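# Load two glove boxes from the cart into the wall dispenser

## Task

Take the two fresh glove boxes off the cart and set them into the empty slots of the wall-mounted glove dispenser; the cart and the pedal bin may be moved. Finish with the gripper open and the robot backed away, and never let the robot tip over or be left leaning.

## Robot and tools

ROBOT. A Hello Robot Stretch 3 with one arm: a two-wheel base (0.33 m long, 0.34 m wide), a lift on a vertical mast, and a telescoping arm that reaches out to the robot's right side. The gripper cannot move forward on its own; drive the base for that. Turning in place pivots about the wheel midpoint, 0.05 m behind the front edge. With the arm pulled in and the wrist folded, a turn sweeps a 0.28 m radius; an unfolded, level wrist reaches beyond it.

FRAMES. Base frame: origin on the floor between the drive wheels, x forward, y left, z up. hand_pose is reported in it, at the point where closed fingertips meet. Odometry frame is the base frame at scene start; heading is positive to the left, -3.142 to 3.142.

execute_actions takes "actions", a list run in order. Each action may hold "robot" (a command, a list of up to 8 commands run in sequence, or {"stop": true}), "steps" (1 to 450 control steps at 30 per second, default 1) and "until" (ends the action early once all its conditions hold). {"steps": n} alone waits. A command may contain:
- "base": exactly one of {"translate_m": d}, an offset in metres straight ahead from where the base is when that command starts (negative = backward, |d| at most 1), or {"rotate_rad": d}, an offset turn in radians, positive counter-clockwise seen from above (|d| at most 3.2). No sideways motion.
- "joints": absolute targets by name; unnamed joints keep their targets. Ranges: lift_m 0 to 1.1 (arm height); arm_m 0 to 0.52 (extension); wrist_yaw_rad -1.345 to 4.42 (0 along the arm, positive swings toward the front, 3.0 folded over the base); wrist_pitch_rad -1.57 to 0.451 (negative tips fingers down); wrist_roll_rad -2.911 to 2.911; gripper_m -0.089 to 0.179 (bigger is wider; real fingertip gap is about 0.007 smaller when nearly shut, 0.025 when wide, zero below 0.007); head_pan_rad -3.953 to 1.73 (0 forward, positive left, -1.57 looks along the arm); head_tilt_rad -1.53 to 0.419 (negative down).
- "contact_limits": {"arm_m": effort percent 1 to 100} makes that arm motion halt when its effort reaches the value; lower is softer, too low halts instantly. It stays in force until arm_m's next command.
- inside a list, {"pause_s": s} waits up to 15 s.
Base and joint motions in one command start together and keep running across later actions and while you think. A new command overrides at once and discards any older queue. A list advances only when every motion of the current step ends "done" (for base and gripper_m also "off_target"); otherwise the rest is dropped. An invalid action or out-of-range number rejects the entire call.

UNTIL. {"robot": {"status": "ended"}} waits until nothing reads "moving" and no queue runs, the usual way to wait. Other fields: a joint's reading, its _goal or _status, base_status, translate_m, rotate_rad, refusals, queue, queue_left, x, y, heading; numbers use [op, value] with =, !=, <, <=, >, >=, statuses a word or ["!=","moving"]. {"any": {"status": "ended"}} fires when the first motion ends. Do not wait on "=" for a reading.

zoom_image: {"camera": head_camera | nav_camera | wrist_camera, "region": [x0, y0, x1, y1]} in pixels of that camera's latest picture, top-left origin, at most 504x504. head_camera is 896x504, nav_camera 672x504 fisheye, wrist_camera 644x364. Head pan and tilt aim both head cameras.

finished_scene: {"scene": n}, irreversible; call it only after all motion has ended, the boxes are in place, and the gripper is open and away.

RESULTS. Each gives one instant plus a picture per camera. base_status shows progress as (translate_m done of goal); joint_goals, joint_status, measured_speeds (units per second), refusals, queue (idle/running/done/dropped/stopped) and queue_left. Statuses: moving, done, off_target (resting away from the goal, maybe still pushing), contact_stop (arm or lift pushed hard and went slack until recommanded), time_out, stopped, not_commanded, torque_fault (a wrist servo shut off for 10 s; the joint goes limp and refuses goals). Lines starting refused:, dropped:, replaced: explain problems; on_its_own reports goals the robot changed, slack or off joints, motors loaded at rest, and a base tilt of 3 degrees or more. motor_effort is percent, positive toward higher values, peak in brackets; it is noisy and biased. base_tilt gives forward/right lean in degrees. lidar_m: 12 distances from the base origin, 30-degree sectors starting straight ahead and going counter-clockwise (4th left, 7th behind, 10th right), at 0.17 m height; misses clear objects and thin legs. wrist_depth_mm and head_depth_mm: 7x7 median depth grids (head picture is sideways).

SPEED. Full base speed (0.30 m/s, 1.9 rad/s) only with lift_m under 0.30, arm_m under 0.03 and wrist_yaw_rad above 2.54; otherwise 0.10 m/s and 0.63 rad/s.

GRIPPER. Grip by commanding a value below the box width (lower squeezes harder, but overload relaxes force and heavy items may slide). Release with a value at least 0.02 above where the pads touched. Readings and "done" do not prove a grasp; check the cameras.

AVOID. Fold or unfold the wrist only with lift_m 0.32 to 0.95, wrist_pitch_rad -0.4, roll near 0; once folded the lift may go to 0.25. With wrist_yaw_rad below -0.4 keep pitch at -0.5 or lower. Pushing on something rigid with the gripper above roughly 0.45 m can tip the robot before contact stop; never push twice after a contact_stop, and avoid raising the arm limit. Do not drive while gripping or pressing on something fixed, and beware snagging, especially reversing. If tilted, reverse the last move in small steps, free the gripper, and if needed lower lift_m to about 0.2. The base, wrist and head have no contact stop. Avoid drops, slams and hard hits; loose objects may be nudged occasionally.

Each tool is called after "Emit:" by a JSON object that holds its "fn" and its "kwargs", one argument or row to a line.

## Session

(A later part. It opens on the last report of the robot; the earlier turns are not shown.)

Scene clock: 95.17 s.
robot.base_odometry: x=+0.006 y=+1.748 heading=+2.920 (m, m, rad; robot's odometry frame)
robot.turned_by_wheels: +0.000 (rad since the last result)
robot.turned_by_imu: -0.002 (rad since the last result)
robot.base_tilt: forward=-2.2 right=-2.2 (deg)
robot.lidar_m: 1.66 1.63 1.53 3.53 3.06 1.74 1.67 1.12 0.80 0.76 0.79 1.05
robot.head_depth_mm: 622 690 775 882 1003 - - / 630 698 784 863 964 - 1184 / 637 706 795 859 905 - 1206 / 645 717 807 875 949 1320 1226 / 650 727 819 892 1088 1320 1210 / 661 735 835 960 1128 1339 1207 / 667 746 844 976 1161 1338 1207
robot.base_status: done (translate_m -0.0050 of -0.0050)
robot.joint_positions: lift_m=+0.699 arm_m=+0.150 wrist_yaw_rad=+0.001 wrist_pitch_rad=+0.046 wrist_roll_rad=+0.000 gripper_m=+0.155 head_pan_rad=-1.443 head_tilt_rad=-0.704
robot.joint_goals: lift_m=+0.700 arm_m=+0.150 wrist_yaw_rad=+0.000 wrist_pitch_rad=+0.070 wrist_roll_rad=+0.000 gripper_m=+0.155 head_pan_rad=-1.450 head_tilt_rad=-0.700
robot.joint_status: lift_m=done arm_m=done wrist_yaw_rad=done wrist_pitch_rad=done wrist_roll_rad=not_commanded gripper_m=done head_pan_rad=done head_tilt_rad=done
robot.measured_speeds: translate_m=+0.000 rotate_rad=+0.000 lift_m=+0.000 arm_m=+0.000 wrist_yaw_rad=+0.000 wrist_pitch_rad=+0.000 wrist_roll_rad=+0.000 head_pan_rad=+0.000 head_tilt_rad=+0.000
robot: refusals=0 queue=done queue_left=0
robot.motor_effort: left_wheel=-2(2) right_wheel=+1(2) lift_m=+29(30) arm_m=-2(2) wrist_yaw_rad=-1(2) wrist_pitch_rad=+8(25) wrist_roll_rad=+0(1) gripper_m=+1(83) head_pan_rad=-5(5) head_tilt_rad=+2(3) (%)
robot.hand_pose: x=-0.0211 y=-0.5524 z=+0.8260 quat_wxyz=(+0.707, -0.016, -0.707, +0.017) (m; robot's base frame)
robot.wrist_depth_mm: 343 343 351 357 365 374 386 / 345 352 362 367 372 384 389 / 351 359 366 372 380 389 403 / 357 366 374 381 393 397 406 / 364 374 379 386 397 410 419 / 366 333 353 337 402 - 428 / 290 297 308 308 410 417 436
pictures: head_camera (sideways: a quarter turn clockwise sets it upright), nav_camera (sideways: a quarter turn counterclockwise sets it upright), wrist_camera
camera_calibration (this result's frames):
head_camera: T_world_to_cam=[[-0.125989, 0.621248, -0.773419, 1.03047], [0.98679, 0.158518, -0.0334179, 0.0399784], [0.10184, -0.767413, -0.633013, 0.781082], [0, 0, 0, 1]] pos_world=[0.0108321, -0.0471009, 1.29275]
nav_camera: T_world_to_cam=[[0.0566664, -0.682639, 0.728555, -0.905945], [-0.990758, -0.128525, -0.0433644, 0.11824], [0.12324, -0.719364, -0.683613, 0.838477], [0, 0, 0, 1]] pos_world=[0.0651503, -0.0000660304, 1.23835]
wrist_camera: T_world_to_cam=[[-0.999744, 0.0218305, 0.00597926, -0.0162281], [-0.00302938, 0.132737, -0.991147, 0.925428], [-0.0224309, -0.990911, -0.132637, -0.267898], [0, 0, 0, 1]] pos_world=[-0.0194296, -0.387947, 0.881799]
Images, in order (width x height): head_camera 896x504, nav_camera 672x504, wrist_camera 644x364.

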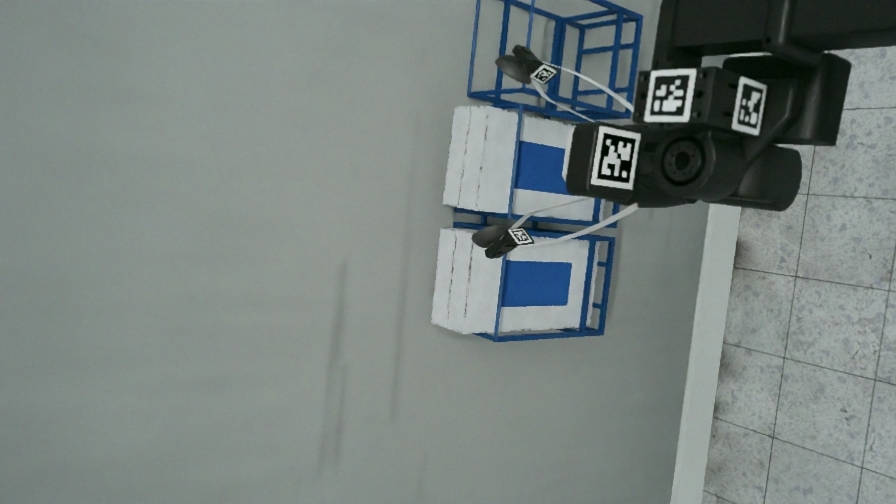

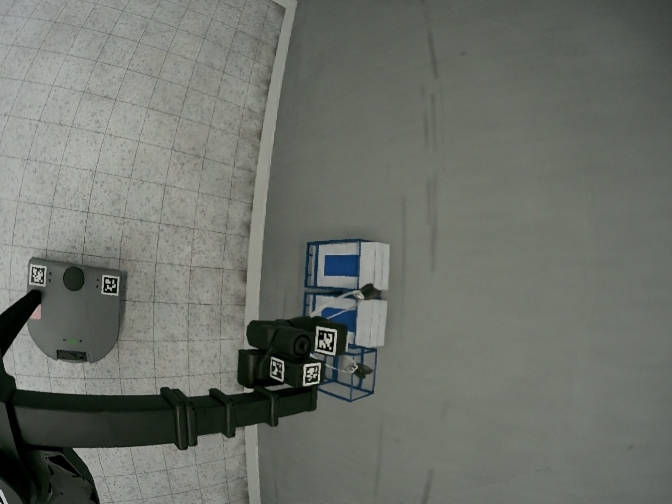

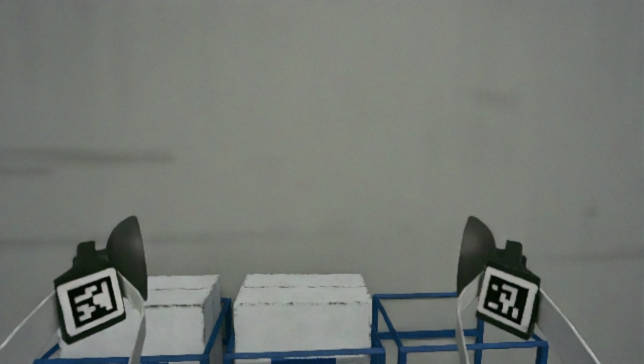

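Emit:
{"fn": "execute_actions", "kwargs": {
  "actions": [
    {"robot":[{"base":{"translate_m":-1.0},"joints":{"arm_m":0.0,"gripper_m":0.179,"wrist_pitch_rad":0.0}},{"base":{"translate_m":-0.055},"joints":{"lift_m":0.9}},{"base":{"rotate_rad":-1.57},"joints":{"head_pan_rad":-1.57,"head_tilt_rad":-0.7}},{"base":{"translate_m":-0.42}}],"steps":450,"until":{"robot":{"status":"ended"}}},
    {"steps":300,"until":{"robot":{"status":"ended"}}}
  ]
}}

Scene clock: 118.00 s.
robot.base_odometry: x=+0.943 y=+1.106 heading=+1.350 (m, m, rad; robot's odometry frame)
robot.turned_by_wheels: -1.570 (rad since the last result)
robot.turned_by_imu: -1.555 (rad since the last result)
robot.base_tilt: forward=-2.2 right=-2.3 (deg)
robot.lidar_m: 1.21 1.25 1.67 2.70 2.26 2.88 3.08 1.55 0.64 0.62 0.65 1.27
robot.head_depth_mm: 906 1002 1129 1276 1498 - - / 906 1004 1115 1093 1428 - - / 903 1003 1077 802 - - - / 905 1008 1093 938 1127 1214 1224 / 904 1001 1094 1008 1091 1208 1220 / 911 1005 1098 985 1092 1176 1208 / 907 1007 1140 1228 1498 1361 1210
robot.base_status: done (translate_m -0.4200 of -0.4200)
robot.joint_positions: lift_m=+0.899 arm_m=+0.000 wrist_yaw_rad=+0.001 wrist_pitch_rad=-0.018 wrist_roll_rad=+0.000 gripper_m=+0.179 head_pan_rad=-1.563 head_tilt_rad=-0.704
robot.joint_goals: lift_m=+0.900 arm_m=+0.000 wrist_yaw_rad=+0.000 wrist_pitch_rad=+0.000 wrist_roll_rad=+0.000 gripper_m=+0.179 head_pan_rad=-1.570 head_tilt_rad=-0.700
robot.joint_status: lift_m=done arm_m=done wrist_yaw_rad=done wrist_pitch_rad=done wrist_roll_rad=not_commanded gripper_m=done head_pan_rad=done head_tilt_rad=done
robot.measured_speeds: translate_m=+0.000 rotate_rad=+0.000 lift_m=+0.000 arm_m=+0.000 wrist_yaw_rad=+0.000 wrist_pitch_rad=+0.000 wrist_roll_rad=+0.000 head_pan_rad=+0.000 head_tilt_rad=+0.000
robot: refusals=0 queue=done queue_left=0
robot.motor_effort: left_wheel=+2(5) right_wheel=-1(6) lift_m=+29(29) arm_m=-2(3) wrist_yaw_rad=+0(1) wrist_pitch_rad=+6(6) wrist_roll_rad=+0(0) gripper_m=+1(83) head_pan_rad=-4(23) head_tilt_rad=+2(2) (%)
robot.hand_pose: x=-0.0211 y=-0.4011 z=+1.0094 quat_wxyz=(+0.707, +0.007, -0.707, -0.006) (m; robot's base frame)
robot.wrist_depth_mm: 739 773 755 784 803 822 825 / 754 772 809 830 801 841 829 / 778 802 798 849 831 857 899 / 786 832 828 876 887 913 928 / 821 855 888 854 920 940 927 / - 856 775 484 936 957 975 / 864 621 647 499 944 999 -
pictures: head_camera (sideways: a quarter turn clockwise sets it upright), nav_camera (sideways: a quarter turn counterclockwise sets it upright), wrist_camera
camera_calibration (this result's frames):
head_camera: T_world_to_cam=[[-0.0507583, 0.631854, -0.773423, 1.03001], [0.998668, 0.0393198, -0.0334181, 0.0399062], [0.00929551, -0.774089, -0.633008, 0.78164], [0, 0, 0, 1]] pos_world=[0.00516303, -0.0473288, 1.29276]
nav_camera: T_world_to_cam=[[-0.0254113, -0.684511, 0.728559, -0.90545], [-0.999018, -0.00906806, -0.0433644, 0.11829], [0.03629, -0.728946, -0.683609, 0.839002], [0, 0, 0, 1]] pos_world=[0.0647183, -0.00713072, 1.23835]
wrist_camera: T_world_to_cam=[[-0.999742, 0.0214467, 0.00746702, -0.0222989], [-0.00310452, 0.196648, -0.980469, 1.10194], [-0.0224962, -0.98024, -0.196531, -0.0248456], [0, 0, 0, 1]] pos_world=[-0.0194311, -0.240571, 1.0757]
Images, in order (width x height): head_camera 896x504, nav_camera 672x504, wrist_camera 644x364.

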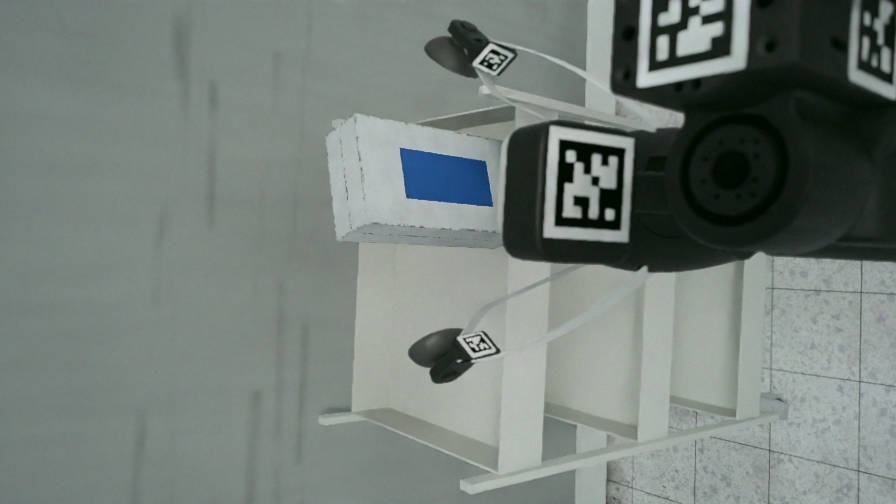

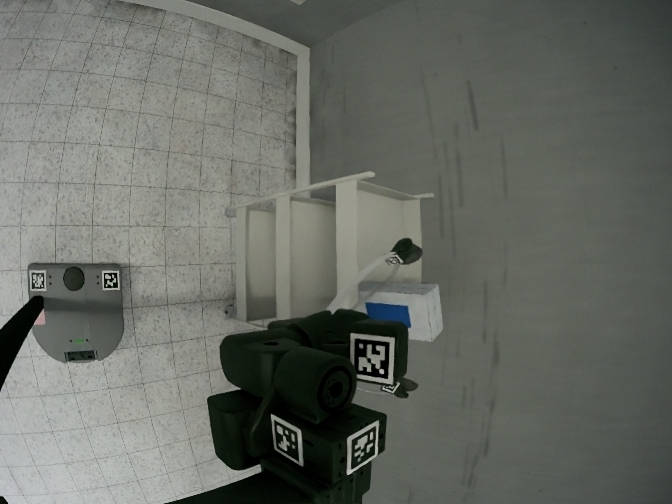

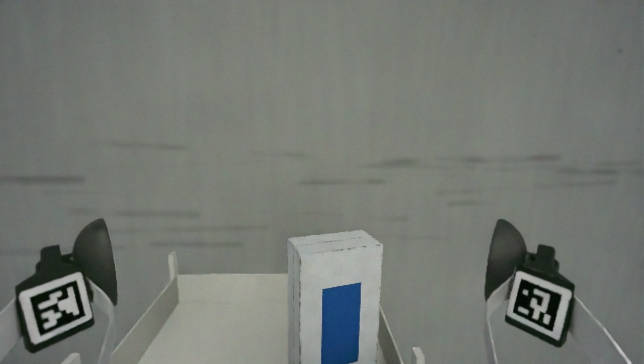

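Emit:
{"fn": "execute_actions", "kwargs": {
  "actions": [
    {"robot":[{"base":{"translate_m":-0.10},"joints":{"wrist_yaw_rad":0.35,"lift_m":0.80}},{"joints":{"arm_m":0.2,"lift_m":0.765,"head_tilt_rad":-0.55}}],"steps":450,"until":{"robot":{"status":"ended"}}}
  ]
}}

Scene clock: 123.40 s.
robot.base_odometry: x=+0.921 y=+1.008 heading=+1.350 (m, m, rad; robot's odometry frame)
robot.turned_by_wheels: +0.000 (rad since the last result)
robot.turned_by_imu: -0.002 (rad since the last result)
robot.base_tilt: forward=-2.2 right=-2.2 (deg)
robot.lidar_m: 1.31 1.36 1.81 2.49 2.16 2.89 2.99 1.56 1.11 0.62 0.65 1.37
robot.head_depth_mm: 891 976 1068 1179 1318 1481 - / 892 969 1062 1188 1302 - 1309 / 893 974 1062 1166 1281 - 1297 / 892 969 1061 780 799 - 1135 / 892 973 1069 1085 829 1057 1133 / 891 968 1067 1125 929 1055 1127 / 889 973 1056 1125 935 1045 1153
robot.base_status: done (translate_m -0.1000 of -0.1000)
robot.joint_positions: lift_m=+0.766 arm_m=+0.200 wrist_yaw_rad=+0.348 wrist_pitch_rad=-0.019 wrist_roll_rad=+0.000 gripper_m=+0.179 head_pan_rad=-1.563 head_tilt_rad=-0.557
robot.joint_goals: lift_m=+0.765 arm_m=+0.200 wrist_yaw_rad=+0.350 wrist_pitch_rad=+0.000 wrist_roll_rad=+0.000 gripper_m=+0.179 head_pan_rad=-1.570 head_tilt_rad=-0.550
robot.joint_status: lift_m=done arm_m=done wrist_yaw_rad=done wrist_pitch_rad=done wrist_roll_rad=not_commanded gripper_m=done head_pan_rad=done head_tilt_rad=done
robot.measured_speeds: translate_m=+0.000 rotate_rad=+0.000 lift_m=+0.000 arm_m=+0.000 wrist_yaw_rad=+0.000 wrist_pitch_rad=+0.000 wrist_roll_rad=+0.000 head_pan_rad=+0.000 head_tilt_rad=+0.000
robot: refusals=0 queue=done queue_left=0
robot.motor_effort: left_wheel=+2(4) right_wheel=-2(5) lift_m=+12(29) arm_m=+3(3) wrist_yaw_rad=+2(2) wrist_pitch_rad=+6(7) wrist_roll_rad=+0(0) gripper_m=+0(0) head_pan_rad=-5(4) head_tilt_rad=+4(23) (%)
robot.hand_pose: x=+0.0658 y=-0.5851 z=+0.8752 quat_wxyz=(+0.698, +0.129, -0.695, +0.116) (m; robot's base frame)
robot.wrist_depth_mm: 779 715 669 623 573 543 502 / 819 729 676 630 585 565 516 / 840 757 719 647 602 565 531 / 893 806 736 648 241 565 535 / 908 821 725 248 246 574 559 / - 492 561 256 253 256 568 / 349 418 438 265 262 616 589
pictures: head_camera (sideways: a quarter turn clockwise sets it upright), nav_camera (sideways: a quarter turn counterclockwise sets it upright), wrist_camera
camera_calibration (this result's frames):
head_camera: T_world_to_cam=[[-0.0498123, 0.511118, -0.858066, 1.14036], [0.998709, 0.034027, -0.0377083, 0.0454982], [0.00992395, -0.858837, -0.512154, 0.624407], [0, 0, 0, 1]] pos_world=[0.00516791, -0.0481436, 1.30001]
nav_camera: T_world_to_cam=[[-0.0263124, -0.56981, 0.821355, -1.0264], [-0.99897, -0.0154074, -0.0426911, 0.117422], [0.0369808, -0.821632, -0.568817, 0.689672], [0, 0, 0, 1]] pos_world=[0.0647892, -0.0163885, 1.24035]
wrist_camera: T_world_to_cam=[[-0.947531, -0.319576, 0.00748384, -0.133443], [-0.0699943, 0.184573, -0.980323, 1.00406], [0.311907, -0.92941, -0.197257, -0.221236], [0, 0, 0, 1]] pos_world=[0.0128414, -0.433586, 0.941657]
Images, in order (width x height): head_camera 896x504, nav_camera 672x504, wrist_camera 644x364.

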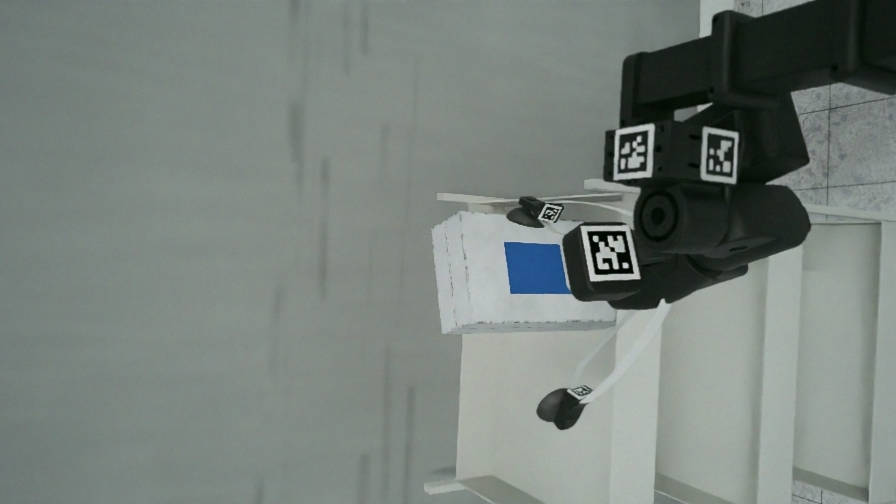

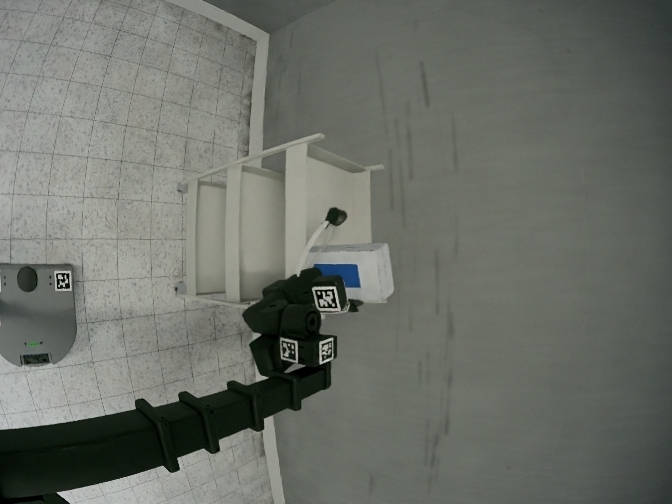

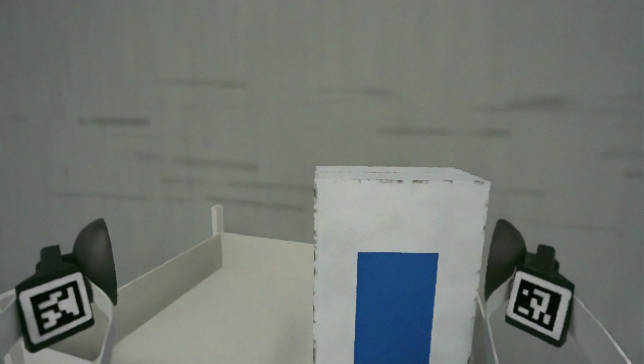

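Emit:
{"fn": "execute_actions", "kwargs": {
  "actions": [
    {"robot":[{"base":{"translate_m":-0.02}},{"joints":{"arm_m":0.345}}],"steps":450,"until":{"robot":{"status":"ended"}}}
  ]
}}

Scene clock: 127.70 s.
robot.base_odometry: x=+0.916 y=+0.989 heading=+1.350 (m, m, rad; robot's odometry frame)
robot.turned_by_wheels: +0.000 (rad since the last result)
robot.turned_by_imu: -0.001 (rad since the last result)
robot.base_tilt: forward=-2.2 right=-2.2 (deg)
robot.lidar_m: 1.33 1.38 1.84 2.40 2.16 2.87 2.97 1.56 1.11 0.62 0.65 1.39
robot.head_depth_mm: 894 966 1064 1176 1321 1469 - / 894 967 1068 1181 - 1493 1326 / 893 969 1064 1158 - 1480 1321 / 892 972 1060 1136 - 1090 1129 / 888 972 1066 1090 810 1054 1129 / 897 969 1066 1137 936 1048 1126 / 890 970 1068 1128 938 1045 1144
robot.base_status: done (translate_m -0.0200 of -0.0200)
robot.joint_positions: lift_m=+0.766 arm_m=+0.345 wrist_yaw_rad=+0.348 wrist_pitch_rad=-0.019 wrist_roll_rad=+0.000 gripper_m=+0.179 head_pan_rad=-1.563 head_tilt_rad=-0.556
robot.joint_goals: lift_m=+0.765 arm_m=+0.345 wrist_yaw_rad=+0.350 wrist_pitch_rad=+0.000 wrist_roll_rad=+0.000 gripper_m=+0.179 head_pan_rad=-1.570 head_tilt_rad=-0.550
robot.joint_status: lift_m=done arm_m=done wrist_yaw_rad=done wrist_pitch_rad=done wrist_roll_rad=not_commanded gripper_m=done head_pan_rad=done head_tilt_rad=done
robot.measured_speeds: translate_m=+0.000 rotate_rad=+0.000 lift_m=+0.000 arm_m=+0.000 wrist_yaw_rad=+0.000 wrist_pitch_rad=+0.000 wrist_roll_rad=+0.000 head_pan_rad=+0.000 head_tilt_rad=+0.000
robot: refusals=0 queue=done queue_left=0
robot.motor_effort: left_wheel=+2(3) right_wheel=-1(6) lift_m=+12(12) arm_m=+4(2) wrist_yaw_rad=+2(2) wrist_pitch_rad=+6(7) wrist_roll_rad=+0(0) gripper_m=+0(1) head_pan_rad=-4(5) head_tilt_rad=+4(4) (%)
robot.hand_pose: x=+0.0658 y=-0.7300 z=+0.8752 quat_wxyz=(+0.698, +0.129, -0.695, +0.116) (m; robot's base frame)
robot.wrist_depth_mm: 604 547 507 469 434 414 388 / 624 558 525 492 457 417 405 / 639 587 533 500 460 432 407 / 675 606 550 512 467 440 416 / 687 134 123 124 126 447 424 / - 109 109 109 109 109 435 / 388 113 113 113 113 478 442
pictures: head_camera (sideways: a quarter turn clockwise sets it upright), nav_camera (sideways: a quarter turn counterclockwise sets it upright), wrist_camera
camera_calibration (this result's frames):
head_camera: T_world_to_cam=[[-0.0498098, 0.511044, -0.85811, 1.14042], [0.998709, 0.0340199, -0.0377106, 0.0455012], [0.00992101, -0.858881, -0.512079, 0.624311], [0, 0, 0, 1]] pos_world=[0.00516772, -0.0481438, 1.30002]
nav_camera: T_world_to_cam=[[-0.0263152, -0.569739, 0.821405, -1.02647], [-0.99897, -0.0154072, -0.0426905, 0.117421], [0.036978, -0.821681, -0.568746, 0.68958], [0, 0, 0, 1]] pos_world=[0.0647892, -0.016394, 1.24035]
wrist_camera: T_world_to_cam=[[-0.94753, -0.31958, 0.00748464, -0.179778], [-0.0699959, 0.184573, -0.980323, 1.03081], [0.311911, -0.929409, -0.197257, -0.35598], [0, 0, 0, 1]] pos_world=[0.0128419, -0.578565, 0.941657]
Images, in order (width x height): head_camera 896x504, nav_camera 672x504, wrist_camera 644x364.

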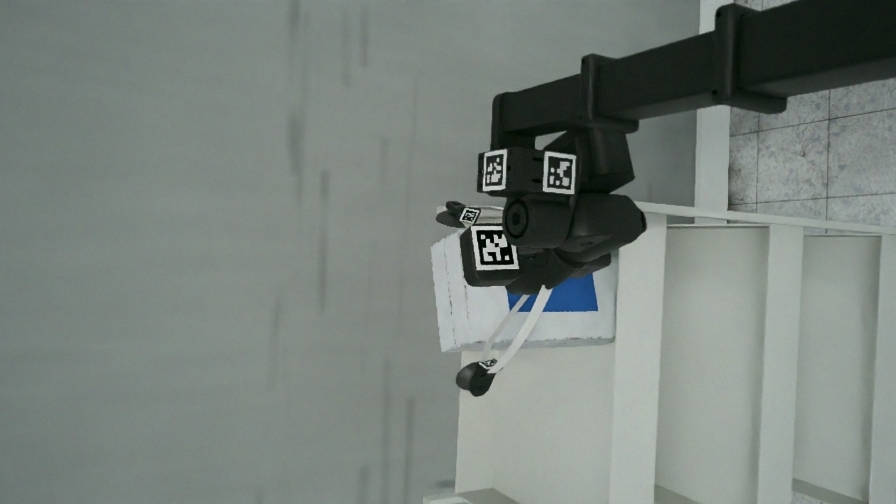

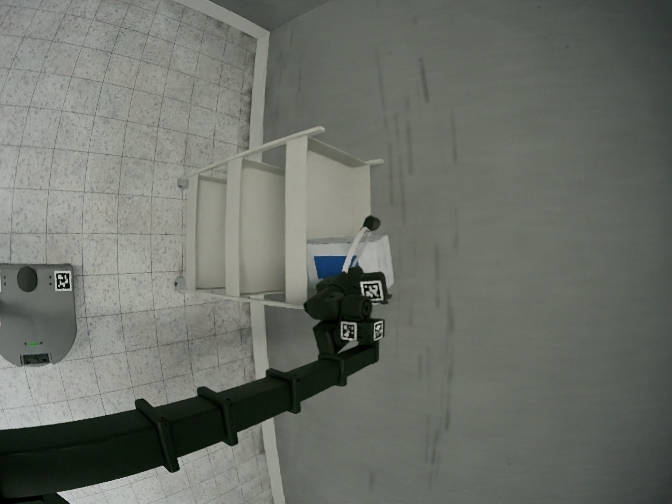

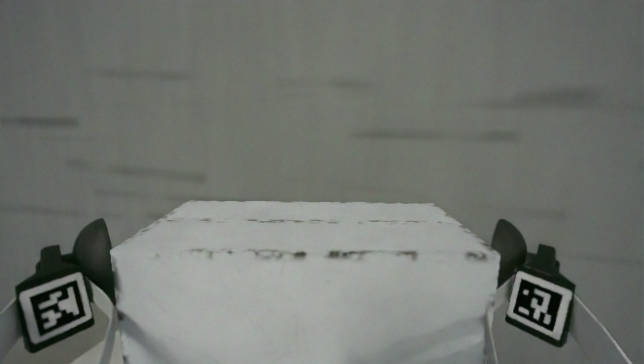

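Emit:
{"fn": "execute_actions", "kwargs": {
  "actions": [
    {"robot":[{"joints":{"gripper_m":0.065}},{"pause_s":0.5}],"steps":150,"until":{"robot":{"status":"ended"}}},
    {"robot":{"joints":{"lift_m":0.98,"wrist_pitch_rad":0.1}},"steps":200,"until":{"robot":{"status":"ended"}}},
    {"robot":{"joints":{"arm_m":0.0,"wrist_yaw_rad":0.0}},"steps":200,"until":{"robot":{"status":"ended"}}}
  ]
}}

Scene clock: 136.17 s.
robot.base_odometry: x=+0.916 y=+0.989 heading=+1.350 (m, m, rad; robot's odometry frame)
robot.turned_by_wheels: +0.000 (rad since the last result)
robot.turned_by_imu: -0.002 (rad since the last result)
robot.base_tilt: forward=-2.2 right=-2.2 (deg)
robot.lidar_m: 1.33 1.37 1.83 2.41 2.16 2.88 2.97 1.56 1.11 0.62 0.65 1.39
robot.head_depth_mm: 888 970 1060 1178 - - - / 896 967 1066 372 - - - / 895 971 1066 369 - - - / 892 971 1053 372 - 460 1133 / 895 971 1058 1069 884 1000 1134 / 890 969 1065 1135 938 1051 1125 / 892 972 1066 1123 934 1044 1149
robot.base_status: done (translate_m -0.0200 of -0.0200)
robot.joint_positions: lift_m=+0.979 arm_m=+0.000 wrist_yaw_rad=+0.002 wrist_pitch_rad=+0.016 wrist_roll_rad=+0.000 gripper_m=+0.072 head_pan_rad=-1.563 head_tilt_rad=-0.556
robot.joint_goals: lift_m=+0.980 arm_m=+0.000 wrist_yaw_rad=+0.000 wrist_pitch_rad=+0.100 wrist_roll_rad=+0.000 gripper_m=+0.071 head_pan_rad=-1.570 head_tilt_rad=-0.550
robot.joint_status: lift_m=done arm_m=done wrist_yaw_rad=done wrist_pitch_rad=off_target wrist_roll_rad=not_commanded gripper_m=done head_pan_rad=done head_tilt_rad=done
robot.measured_speeds: translate_m=+0.000 rotate_rad=+0.000 lift_m=+0.000 arm_m=+0.000 wrist_yaw_rad=+0.000 wrist_pitch_rad=+0.000 wrist_roll_rad=+0.000 head_pan_rad=+0.000 head_tilt_rad=+0.000
robot: refusals=0 queue=done queue_left=0
robot.on_its_own: gripper_m is held at +0.071, not at your +0.065, by its stall guard, which is not easing now
robot.motor_effort: left_wheel=+2(2) right_wheel=-1(3) lift_m=+32(33) arm_m=-3(6) wrist_yaw_rad=-1(4) wrist_pitch_rad=+27(33) wrist_roll_rad=+0(0) gripper_m=-19(98) head_pan_rad=-4(4) head_tilt_rad=+4(4) (%)
robot.hand_pose: x=-0.0210 y=-0.4019 z=+1.0981 quat_wxyz=(+0.707, -0.005, -0.707, +0.006) (m; robot's base frame)
robot.wrist_depth_mm: 740 759 797 781 803 832 860 / 760 775 818 820 804 868 872 / 775 807 840 818 862 868 873 / 784 821 845 851 877 902 913 / 799 144 128 128 129 901 948 / 849 129 129 128 129 947 930 / 886 650 131 131 131 924 -
pictures: head_camera (sideways: a quarter turn clockwise sets it upright), nav_camera (sideways: a quarter turn counterclockwise sets it upright), wrist_camera
camera_calibration (this result's frames):
head_camera: T_world_to_cam=[[-0.0498071, 0.510916, -0.858186, 1.14052], [0.99871, 0.0340109, -0.0377146, 0.0455063], [0.00991874, -0.858957, -0.511951, 0.624143], [0, 0, 0, 1]] pos_world=[0.00516757, -0.0481441, 1.30002]
nav_camera: T_world_to_cam=[[-0.026318, -0.569616, 0.82149, -1.02658], [-0.99897, -0.0154103, -0.0426893, 0.11742], [0.0369759, -0.821767, -0.568623, 0.68942], [0, 0, 0, 1]] pos_world=[0.0647892, -0.0164034, 1.24036]
wrist_camera: T_world_to_cam=[[-0.999751, 0.0213065, 0.00667539, -0.0220303], [-0.00312292, 0.162598, -0.986687, 1.18219], [-0.0221082, -0.986462, -0.162491, -0.048114], [0, 0, 0, 1]] pos_world=[-0.0193967, -0.239215, 1.15878]
Images, in order (width x height): head_camera 896x504, nav_camera 672x504, wrist_camera 644x364.

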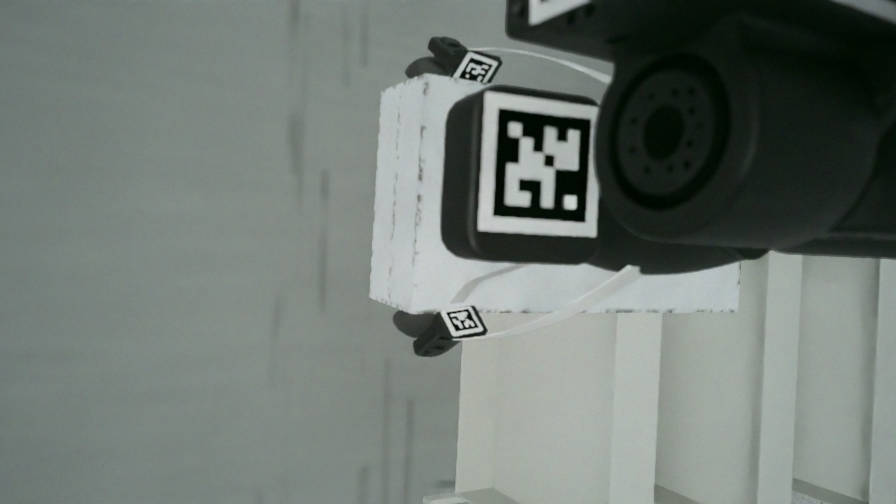

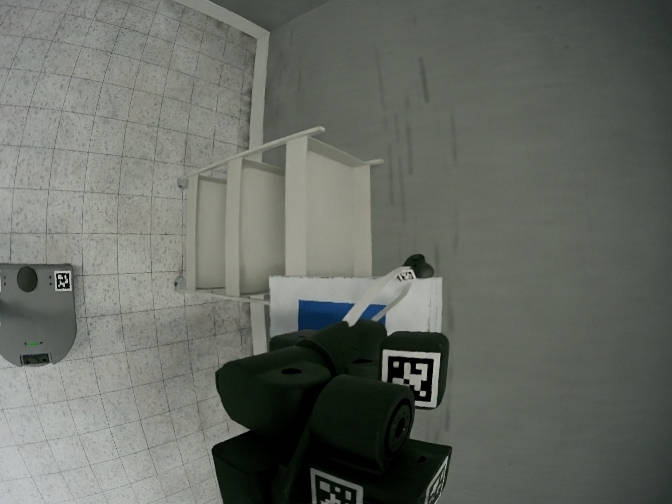

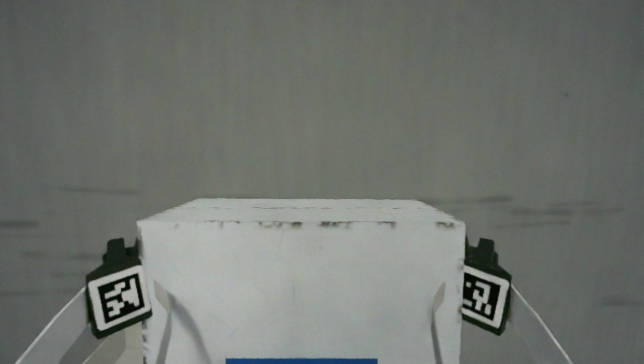

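Emit:
{"fn": "execute_actions", "kwargs": {
  "actions": [
    {"robot":[{"base":{"translate_m":0.54}},{"base":{"rotate_rad":1.57},"joints":{"head_pan_rad":-1.45,"head_tilt_rad":-0.7}},{"base":{"translate_m":1.0}},{"base":{"translate_m":0.2},"joints":{"lift_m":0.85}}],"steps":450,"until":{"robot":{"status":"ended"}}},
    {"steps":400,"until":{"robot":{"status":"ended"}}},
    {"robot":{"joints":{"arm_m":0.31,"wrist_pitch_rad":0.16}},"steps":200,"until":{"robot":{"status":"ended"}}}
  ]
}}

Emit:
{"fn": "zoom_image", "kwargs": {
  "camera": "head_camera",
  "region": [300,20,660,380]
}}

Scene clock: 163.77 s.
robot.base_odometry: x=-0.136 y=+1.779 heading=+2.920 (m, m, rad; robot's odometry frame)
robot.turned_by_wheels: +1.570 (rad since the last result)
robot.turned_by_imu: +1.538 (rad since the last result)
robot.base_tilt: forward=-2.2 right=-2.2 (deg)
robot.lidar_m: 1.52 1.57 1.45 3.52 3.26 1.88 1.82 1.11 0.79 0.76 0.78 1.04
robot.head_depth_mm: 617 682 739 - 885 1205 1248 / 623 690 667 - 900 1227 1238 / 630 698 693 795 915 1252 1231 / 636 708 790 895 1018 1276 1228 / 641 711 804 919 1080 1299 1215 / 649 722 812 935 1096 1313 1226 / 655 729 822 952 1112 1320 1216
robot.base_status: done (translate_m +0.2000 of +0.2000)
robot.joint_positions: lift_m=+0.850 arm_m=+0.310 wrist_yaw_rad=+0.001 wrist_pitch_rad=+0.074 wrist_roll_rad=+0.000 gripper_m=+0.072 head_pan_rad=-1.457 head_tilt_rad=-0.691
robot.joint_goals: lift_m=+0.850 arm_m=+0.310 wrist_yaw_rad=+0.000 wrist_pitch_rad=+0.160 wrist_roll_rad=+0.000 gripper_m=+0.071 head_pan_rad=-1.450 head_tilt_rad=-0.700
robot.joint_status: lift_m=done arm_m=done wrist_yaw_rad=done wrist_pitch_rad=off_target wrist_roll_rad=not_commanded gripper_m=done head_pan_rad=done head_tilt_rad=done
robot.measured_speeds: translate_m=+0.000 rotate_rad=+0.000 lift_m=+0.000 arm_m=+0.000 wrist_yaw_rad=+0.000 wrist_pitch_rad=+0.000 wrist_roll_rad=+0.000 head_pan_rad=+0.000 head_tilt_rad=+0.000
robot: refusals=0 queue=dropped queue_left=0
robot.on_its_own: gripper_m is held at +0.071, not at your +0.065, by its stall guard, which is not easing now
robot.motor_effort: left_wheel=-2(6) right_wheel=+3(4) lift_m=+15(32) arm_m=+3(2) wrist_yaw_rad=-1(1) wrist_pitch_rad=+28(31) wrist_roll_rad=+0(0) gripper_m=-20(20) head_pan_rad=+4(23) head_tilt_rad=-6(24) (%)
robot.hand_pose: x=-0.0211 y=-0.7120 z=+0.9841 quat_wxyz=(+0.707, -0.026, -0.706, +0.026) (m; robot's base frame)
robot.wrist_depth_mm: 190 192 198 200 206 210 215 / 193 195 201 204 208 215 218 / 194 199 203 208 213 216 223 / 198 203 204 210 217 221 227 / 202 145 128 128 128 224 229 / 203 129 129 129 130 231 234 / 209 211 130 131 131 232 239
pictures: head_camera (sideways: a quarter turn clockwise sets it upright), nav_camera (sideways: a quarter turn counterclockwise sets it upright), wrist_camera
camera_calibration (this result's frames):
head_camera: T_world_to_cam=[[-0.11627, 0.612827, -0.781617, 1.04109], [0.988929, 0.144481, -0.0338283, 0.0405002], [0.0921976, -0.776897, -0.622841, 0.767908], [0, 0, 0, 1]] pos_world=[0.0101963, -0.0472761, 1.29339]
nav_camera: T_world_to_cam=[[0.0461743, -0.673836, 0.737437, -0.917456], [-0.992369, -0.115436, -0.0433429, 0.118223], [0.114332, -0.729808, -0.674024, 0.826059], [0, 0, 0, 1]] pos_world=[0.0652381, -0.00170332, 1.23847]
wrist_camera: T_world_to_cam=[[-0.99974, 0.0221696, 0.00532282, -0.0128483], [-0.0029709, 0.104799, -0.994489, 1.08666], [-0.0226052, -0.994246, -0.104706, -0.434913], [0, 0, 0, 1]] pos_world=[-0.019448, -0.546006, 1.0352]
Images, in order (width x height): head_camera 896x504, nav_camera 672x504, wrist_camera 644x364.

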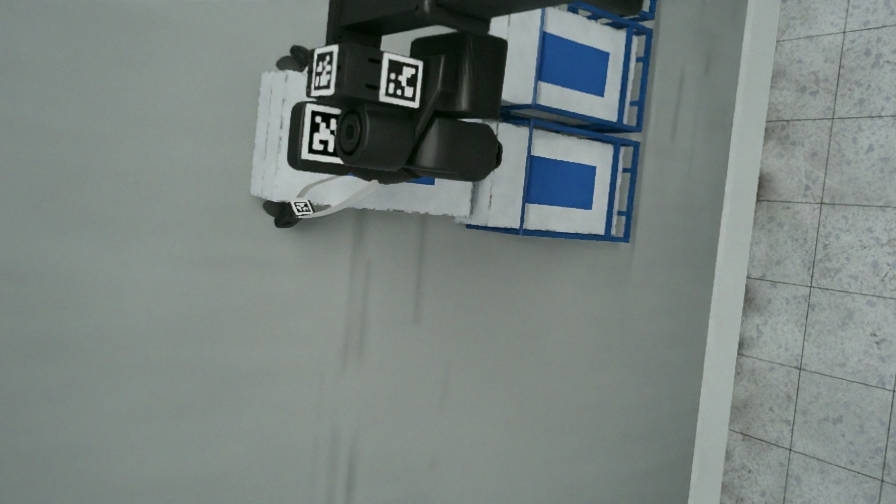

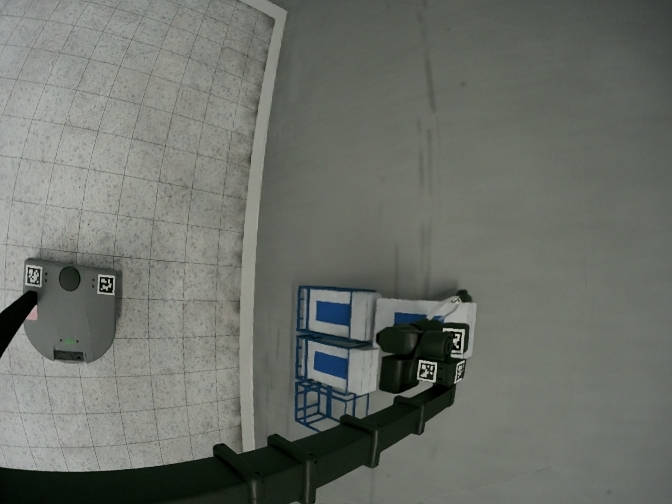

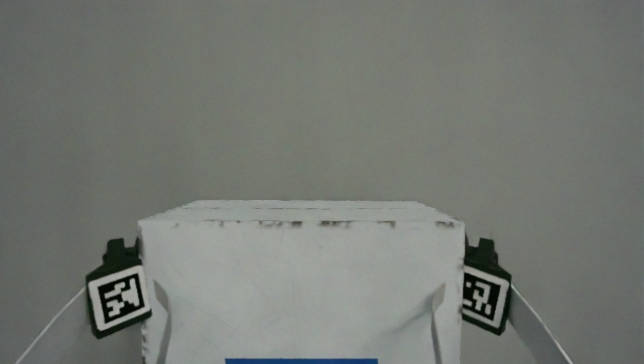

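Region (300, 20, 660, 380) of head_camera's 896x504 image, scaled by 1.400, with more detail than that image has.

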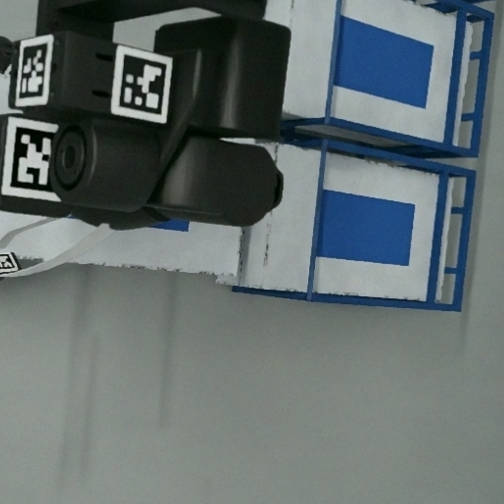

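Emit:
{"fn": "execute_actions", "kwargs": {
  "actions": [
    {"robot":{"base":{"translate_m":-0.30},"joints":{"lift_m":0.83,"arm_m":0.325,"head_pan_rad":-1.57}},"steps":200,"until":{"robot":{"status":"ended"}}}
  ]
}}

Emit:
{"fn": "zoom_image", "kwargs": {
  "camera": "head_camera",
  "region": [380,40,660,320]
}}

Scene clock: 168.03 s.
robot.base_odometry: x=+0.157 y=+1.713 heading=+2.920 (m, m, rad; robot's odometry frame)
robot.turned_by_wheels: +0.000 (rad since the last result)
robot.turned_by_imu: +0.000 (rad since the last result)
robot.base_tilt: forward=-2.2 right=-2.2 (deg)
robot.lidar_m: 1.82 1.65 1.66 3.51 2.84 1.58 1.52 1.12 0.80 0.77 0.79 1.05
robot.head_depth_mm: 641 710 799 892 - - 1229 / 642 709 769 - 1070 1290 1239 / 642 710 698 - 1072 1293 1234 / 641 710 732 883 1073 1281 1229 / 641 714 799 883 968 1295 1216 / 642 712 801 880 947 1292 1227 / 642 711 801 868 942 1293 1211
robot.base_status: done (translate_m -0.3000 of -0.3000)
robot.joint_positions: lift_m=+0.830 arm_m=+0.325 wrist_yaw_rad=+0.001 wrist_pitch_rad=+0.075 wrist_roll_rad=+0.000 gripper_m=+0.072 head_pan_rad=-1.563 head_tilt_rad=-0.691
robot.joint_goals: lift_m=+0.830 arm_m=+0.325 wrist_yaw_rad=+0.000 wrist_pitch_rad=+0.160 wrist_roll_rad=+0.000 gripper_m=+0.071 head_pan_rad=-1.570 head_tilt_rad=-0.700
robot.joint_status: lift_m=done arm_m=done wrist_yaw_rad=done wrist_pitch_rad=off_target wrist_roll_rad=not_commanded gripper_m=done head_pan_rad=done head_tilt_rad=done
robot.measured_speeds: translate_m=+0.000 rotate_rad=+0.000 lift_m=+0.000 arm_m=+0.000 wrist_yaw_rad=+0.000 wrist_pitch_rad=+0.000 wrist_roll_rad=+0.000 head_pan_rad=+0.000 head_tilt_rad=+0.000
robot: refusals=0 queue=done queue_left=0
robot.on_its_own: gripper_m is held at +0.071, not at your +0.065, by its stall guard, which is not easing now
robot.motor_effort: left_wheel=-1(5) right_wheel=+2(2) lift_m=+15(15) arm_m=+3(4) wrist_yaw_rad=-1(0) wrist_pitch_rad=+28(28) wrist_roll_rad=+0(0) gripper_m=-19(20) head_pan_rad=-5(24) head_tilt_rad=-6(6) (%)
robot.hand_pose: x=-0.0211 y=-0.7270 z=+0.9641 quat_wxyz=(+0.707, -0.026, -0.706, +0.027) (m; robot's base frame)
robot.wrist_depth_mm: 186 188 190 196 200 204 209 / 188 189 194 198 204 207 213 / 189 195 198 203 206 211 216 / 193 196 200 205 210 214 221 / 195 171 128 128 128 219 223 / 199 129 129 129 130 223 229 / 204 206 130 130 132 226 233
pictures: head_camera (sideways: a quarter turn clockwise sets it upright), nav_camera (sideways: a quarter turn counterclockwise sets it upright), wrist_camera
camera_calibration (this result's frames):
head_camera: T_world_to_cam=[[-0.0508196, 0.621685, -0.781617, 1.04069], [0.998662, 0.0391048, -0.0338283, 0.0404408], [0.00953446, -0.782291, -0.622841, 0.768412], [0, 0, 0, 1]] pos_world=[0.00517457, -0.0474442, 1.29339]
nav_camera: T_world_to_cam=[[-0.0253336, -0.674941, 0.737437, -0.91702], [-0.999012, -0.00985882, -0.0433429, 0.118263], [0.0365241, -0.737806, -0.674024, 0.826533], [0, 0, 0, 1]] pos_world=[0.0647265, -0.00794684, 1.23847]
wrist_camera: T_world_to_cam=[[-0.99974, 0.0221713, 0.00531555, -0.0124015], [-0.00297044, 0.104494, -0.994521, 1.06823], [-0.0226052, -0.994278, -0.104401, -0.452232], [0, 0, 0, 1]] pos_world=[-0.019448, -0.560992, 1.01523]
Images, in order (width x height): head_camera 896x504, nav_camera 672x504, wrist_camera 644x364.

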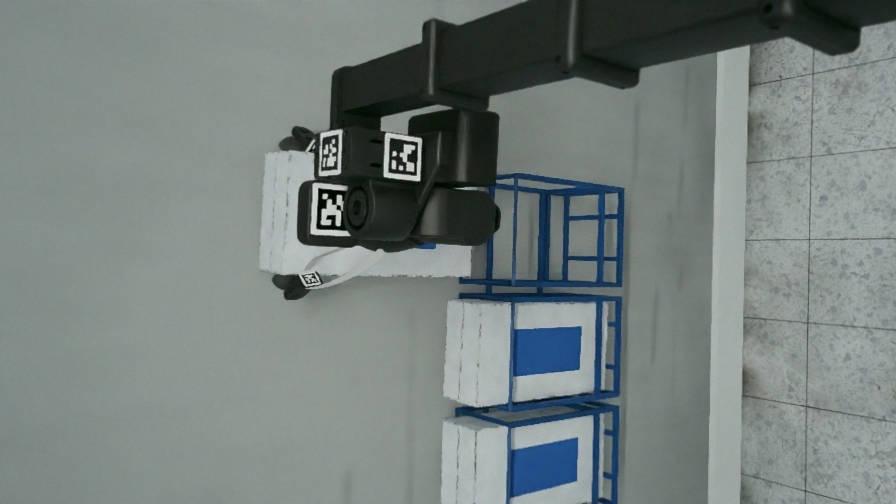

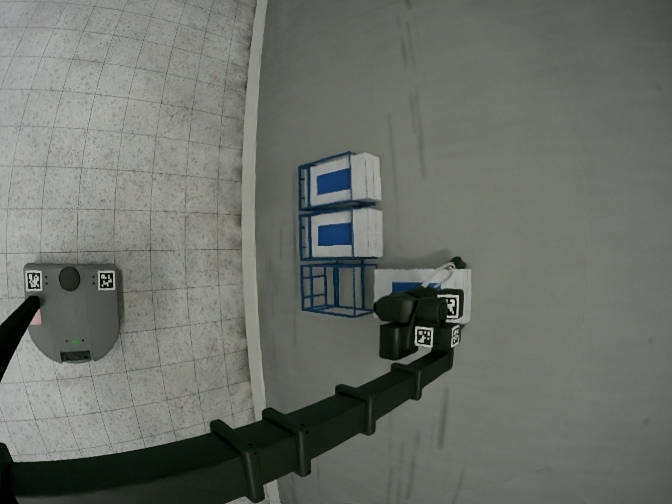

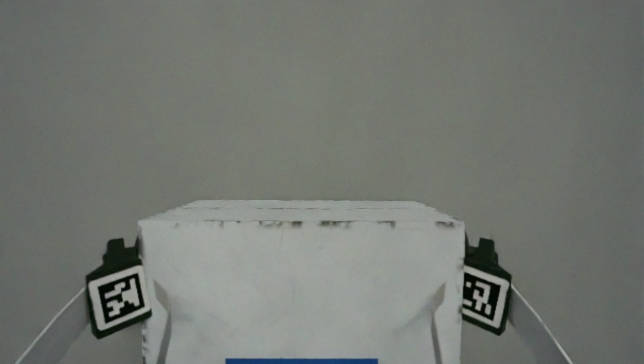

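Region (380, 40, 660, 320) of head_camera's 896x504 image, scaled by 1.800, with more detail than that image has.

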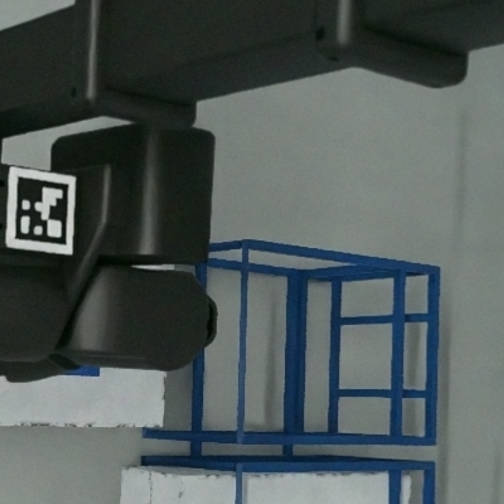

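Emit:
{"fn": "execute_actions", "kwargs": {
  "actions": [
    {"robot":{"joints":{"arm_m":0.329}},"steps":60,"until":{"robot":{"status":"ended"}}},
    {"robot":{"joints":{"lift_m":0.74}},"steps":100,"until":{"robot":{"status":"ended"}}}
  ]
}}

Scene clock: 170.23 s.
robot.base_odometry: x=+0.157 y=+1.713 heading=+2.920 (m, m, rad; robot's odometry frame)
robot.turned_by_wheels: +0.000 (rad since the last result)
robot.turned_by_imu: +0.000 (rad since the last result)
robot.base_tilt: forward=-2.2 right=-2.2 (deg)
robot.lidar_m: 1.82 1.64 1.66 3.53 2.84 1.58 1.52 1.12 0.80 0.77 0.79 1.06
robot.head_depth_mm: 639 712 798 912 1073 - - / 642 712 802 880 - 1291 1234 / 639 711 759 - 1128 1296 1233 / 640 714 759 865 1099 1291 1221 / 641 712 799 883 965 1293 1219 / 640 714 802 884 947 1292 1217 / 641 714 801 864 940 1296 1218
robot.base_status: done (translate_m -0.3000 of -0.3000)
robot.joint_positions: lift_m=+0.741 arm_m=+0.329 wrist_yaw_rad=+0.011 wrist_pitch_rad=+0.206 wrist_roll_rad=-0.011 gripper_m=+0.072 head_pan_rad=-1.563 head_tilt_rad=-0.691
robot.joint_goals: lift_m=+0.740 arm_m=+0.329 wrist_yaw_rad=+0.000 wrist_pitch_rad=+0.160 wrist_roll_rad=-0.011 gripper_m=+0.071 head_pan_rad=-1.570 head_tilt_rad=-0.700
robot.joint_status: lift_m=done arm_m=done wrist_yaw_rad=done wrist_pitch_rad=off_target wrist_roll_rad=not_commanded gripper_m=done head_pan_rad=done head_tilt_rad=done
robot.measured_speeds: translate_m=+0.000 rotate_rad=+0.000 lift_m=+0.000 arm_m=+0.000 wrist_yaw_rad=+0.000 wrist_pitch_rad=+0.000 wrist_roll_rad=+0.000 head_pan_rad=+0.000 head_tilt_rad=+0.000
robot: refusals=0 queue=done queue_left=0
robot.on_its_own: gripper_m is held at +0.071, not at your +0.065, by its stall guard, which is not easing now
robot.motor_effort: left_wheel=+1(1) right_wheel=-4(4) lift_m=+8(15) arm_m=+4(4) wrist_yaw_rad=-8(7) wrist_pitch_rad=-15(28) wrist_roll_rad=+5(4) gripper_m=-21(21) head_pan_rad=-6(5) head_tilt_rad=-6(6) (%)
robot.hand_pose: x=-0.0186 y=-0.7294 z=+0.9083 quat_wxyz=(+0.707, -0.069, -0.700, +0.076) (m; robot's base frame)
robot.wrist_depth_mm: 200 204 207 211 217 220 226 / 198 201 207 210 215 218 226 / 198 200 205 208 213 218 222 / 197 200 204 207 214 216 220 / 194 130 130 131 130 216 219 / 194 129 129 129 129 215 221 / - 128 127 128 128 211 218
pictures: head_camera (sideways: a quarter turn clockwise sets it upright), nav_camera (sideways: a quarter turn counterclockwise sets it upright), wrist_camera
camera_calibration (this result's frames):
head_camera: T_world_to_cam=[[-0.0508165, 0.621688, -0.781615, 1.04069], [0.998663, 0.0390999, -0.0338282, 0.0404407], [0.00953053, -0.782288, -0.622843, 0.768416], [0, 0, 0, 1]] pos_world=[0.00517433, -0.0474441, 1.29339]
nav_camera: T_world_to_cam=[[-0.0253369, -0.674943, 0.737435, -0.917017], [-0.999012, -0.00985367, -0.0433429, 0.118263], [0.0365204, -0.737804, -0.674026, 0.826536], [0, 0, 0, 1]] pos_world=[0.0647264, -0.00794691, 1.23847]
wrist_camera: T_world_to_cam=[[-0.9998, 0.0150337, 0.0131518, -0.0218431], [-0.0135455, -0.0263897, -0.99956, 0.92182], [-0.01468, -0.999539, 0.026588, -0.583081], [0, 0, 0, 1]] pos_world=[-0.0179118, -0.558157, 0.937205]
Images, in order (width x height): head_camera 896x504, nav_camera 672x504, wrist_camera 644x364.

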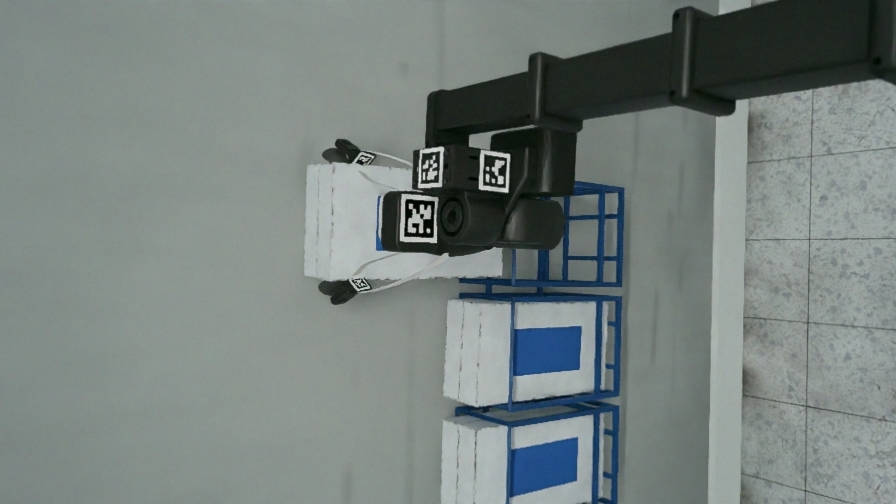

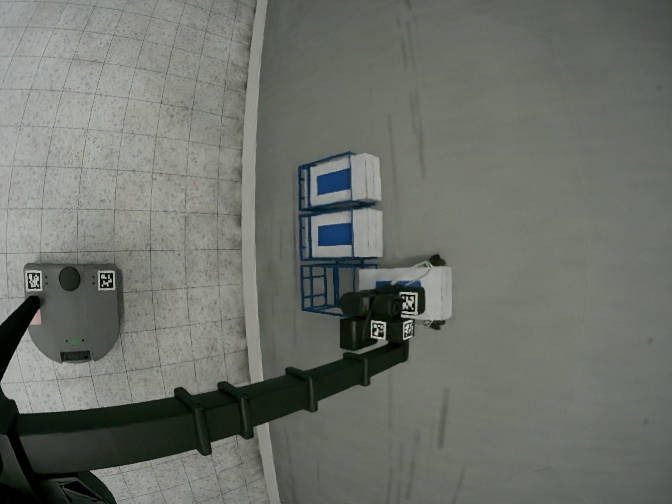

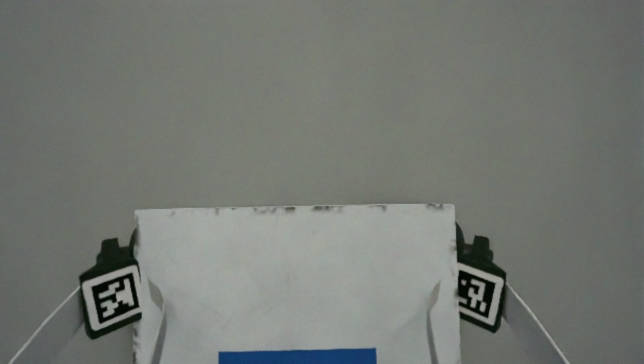

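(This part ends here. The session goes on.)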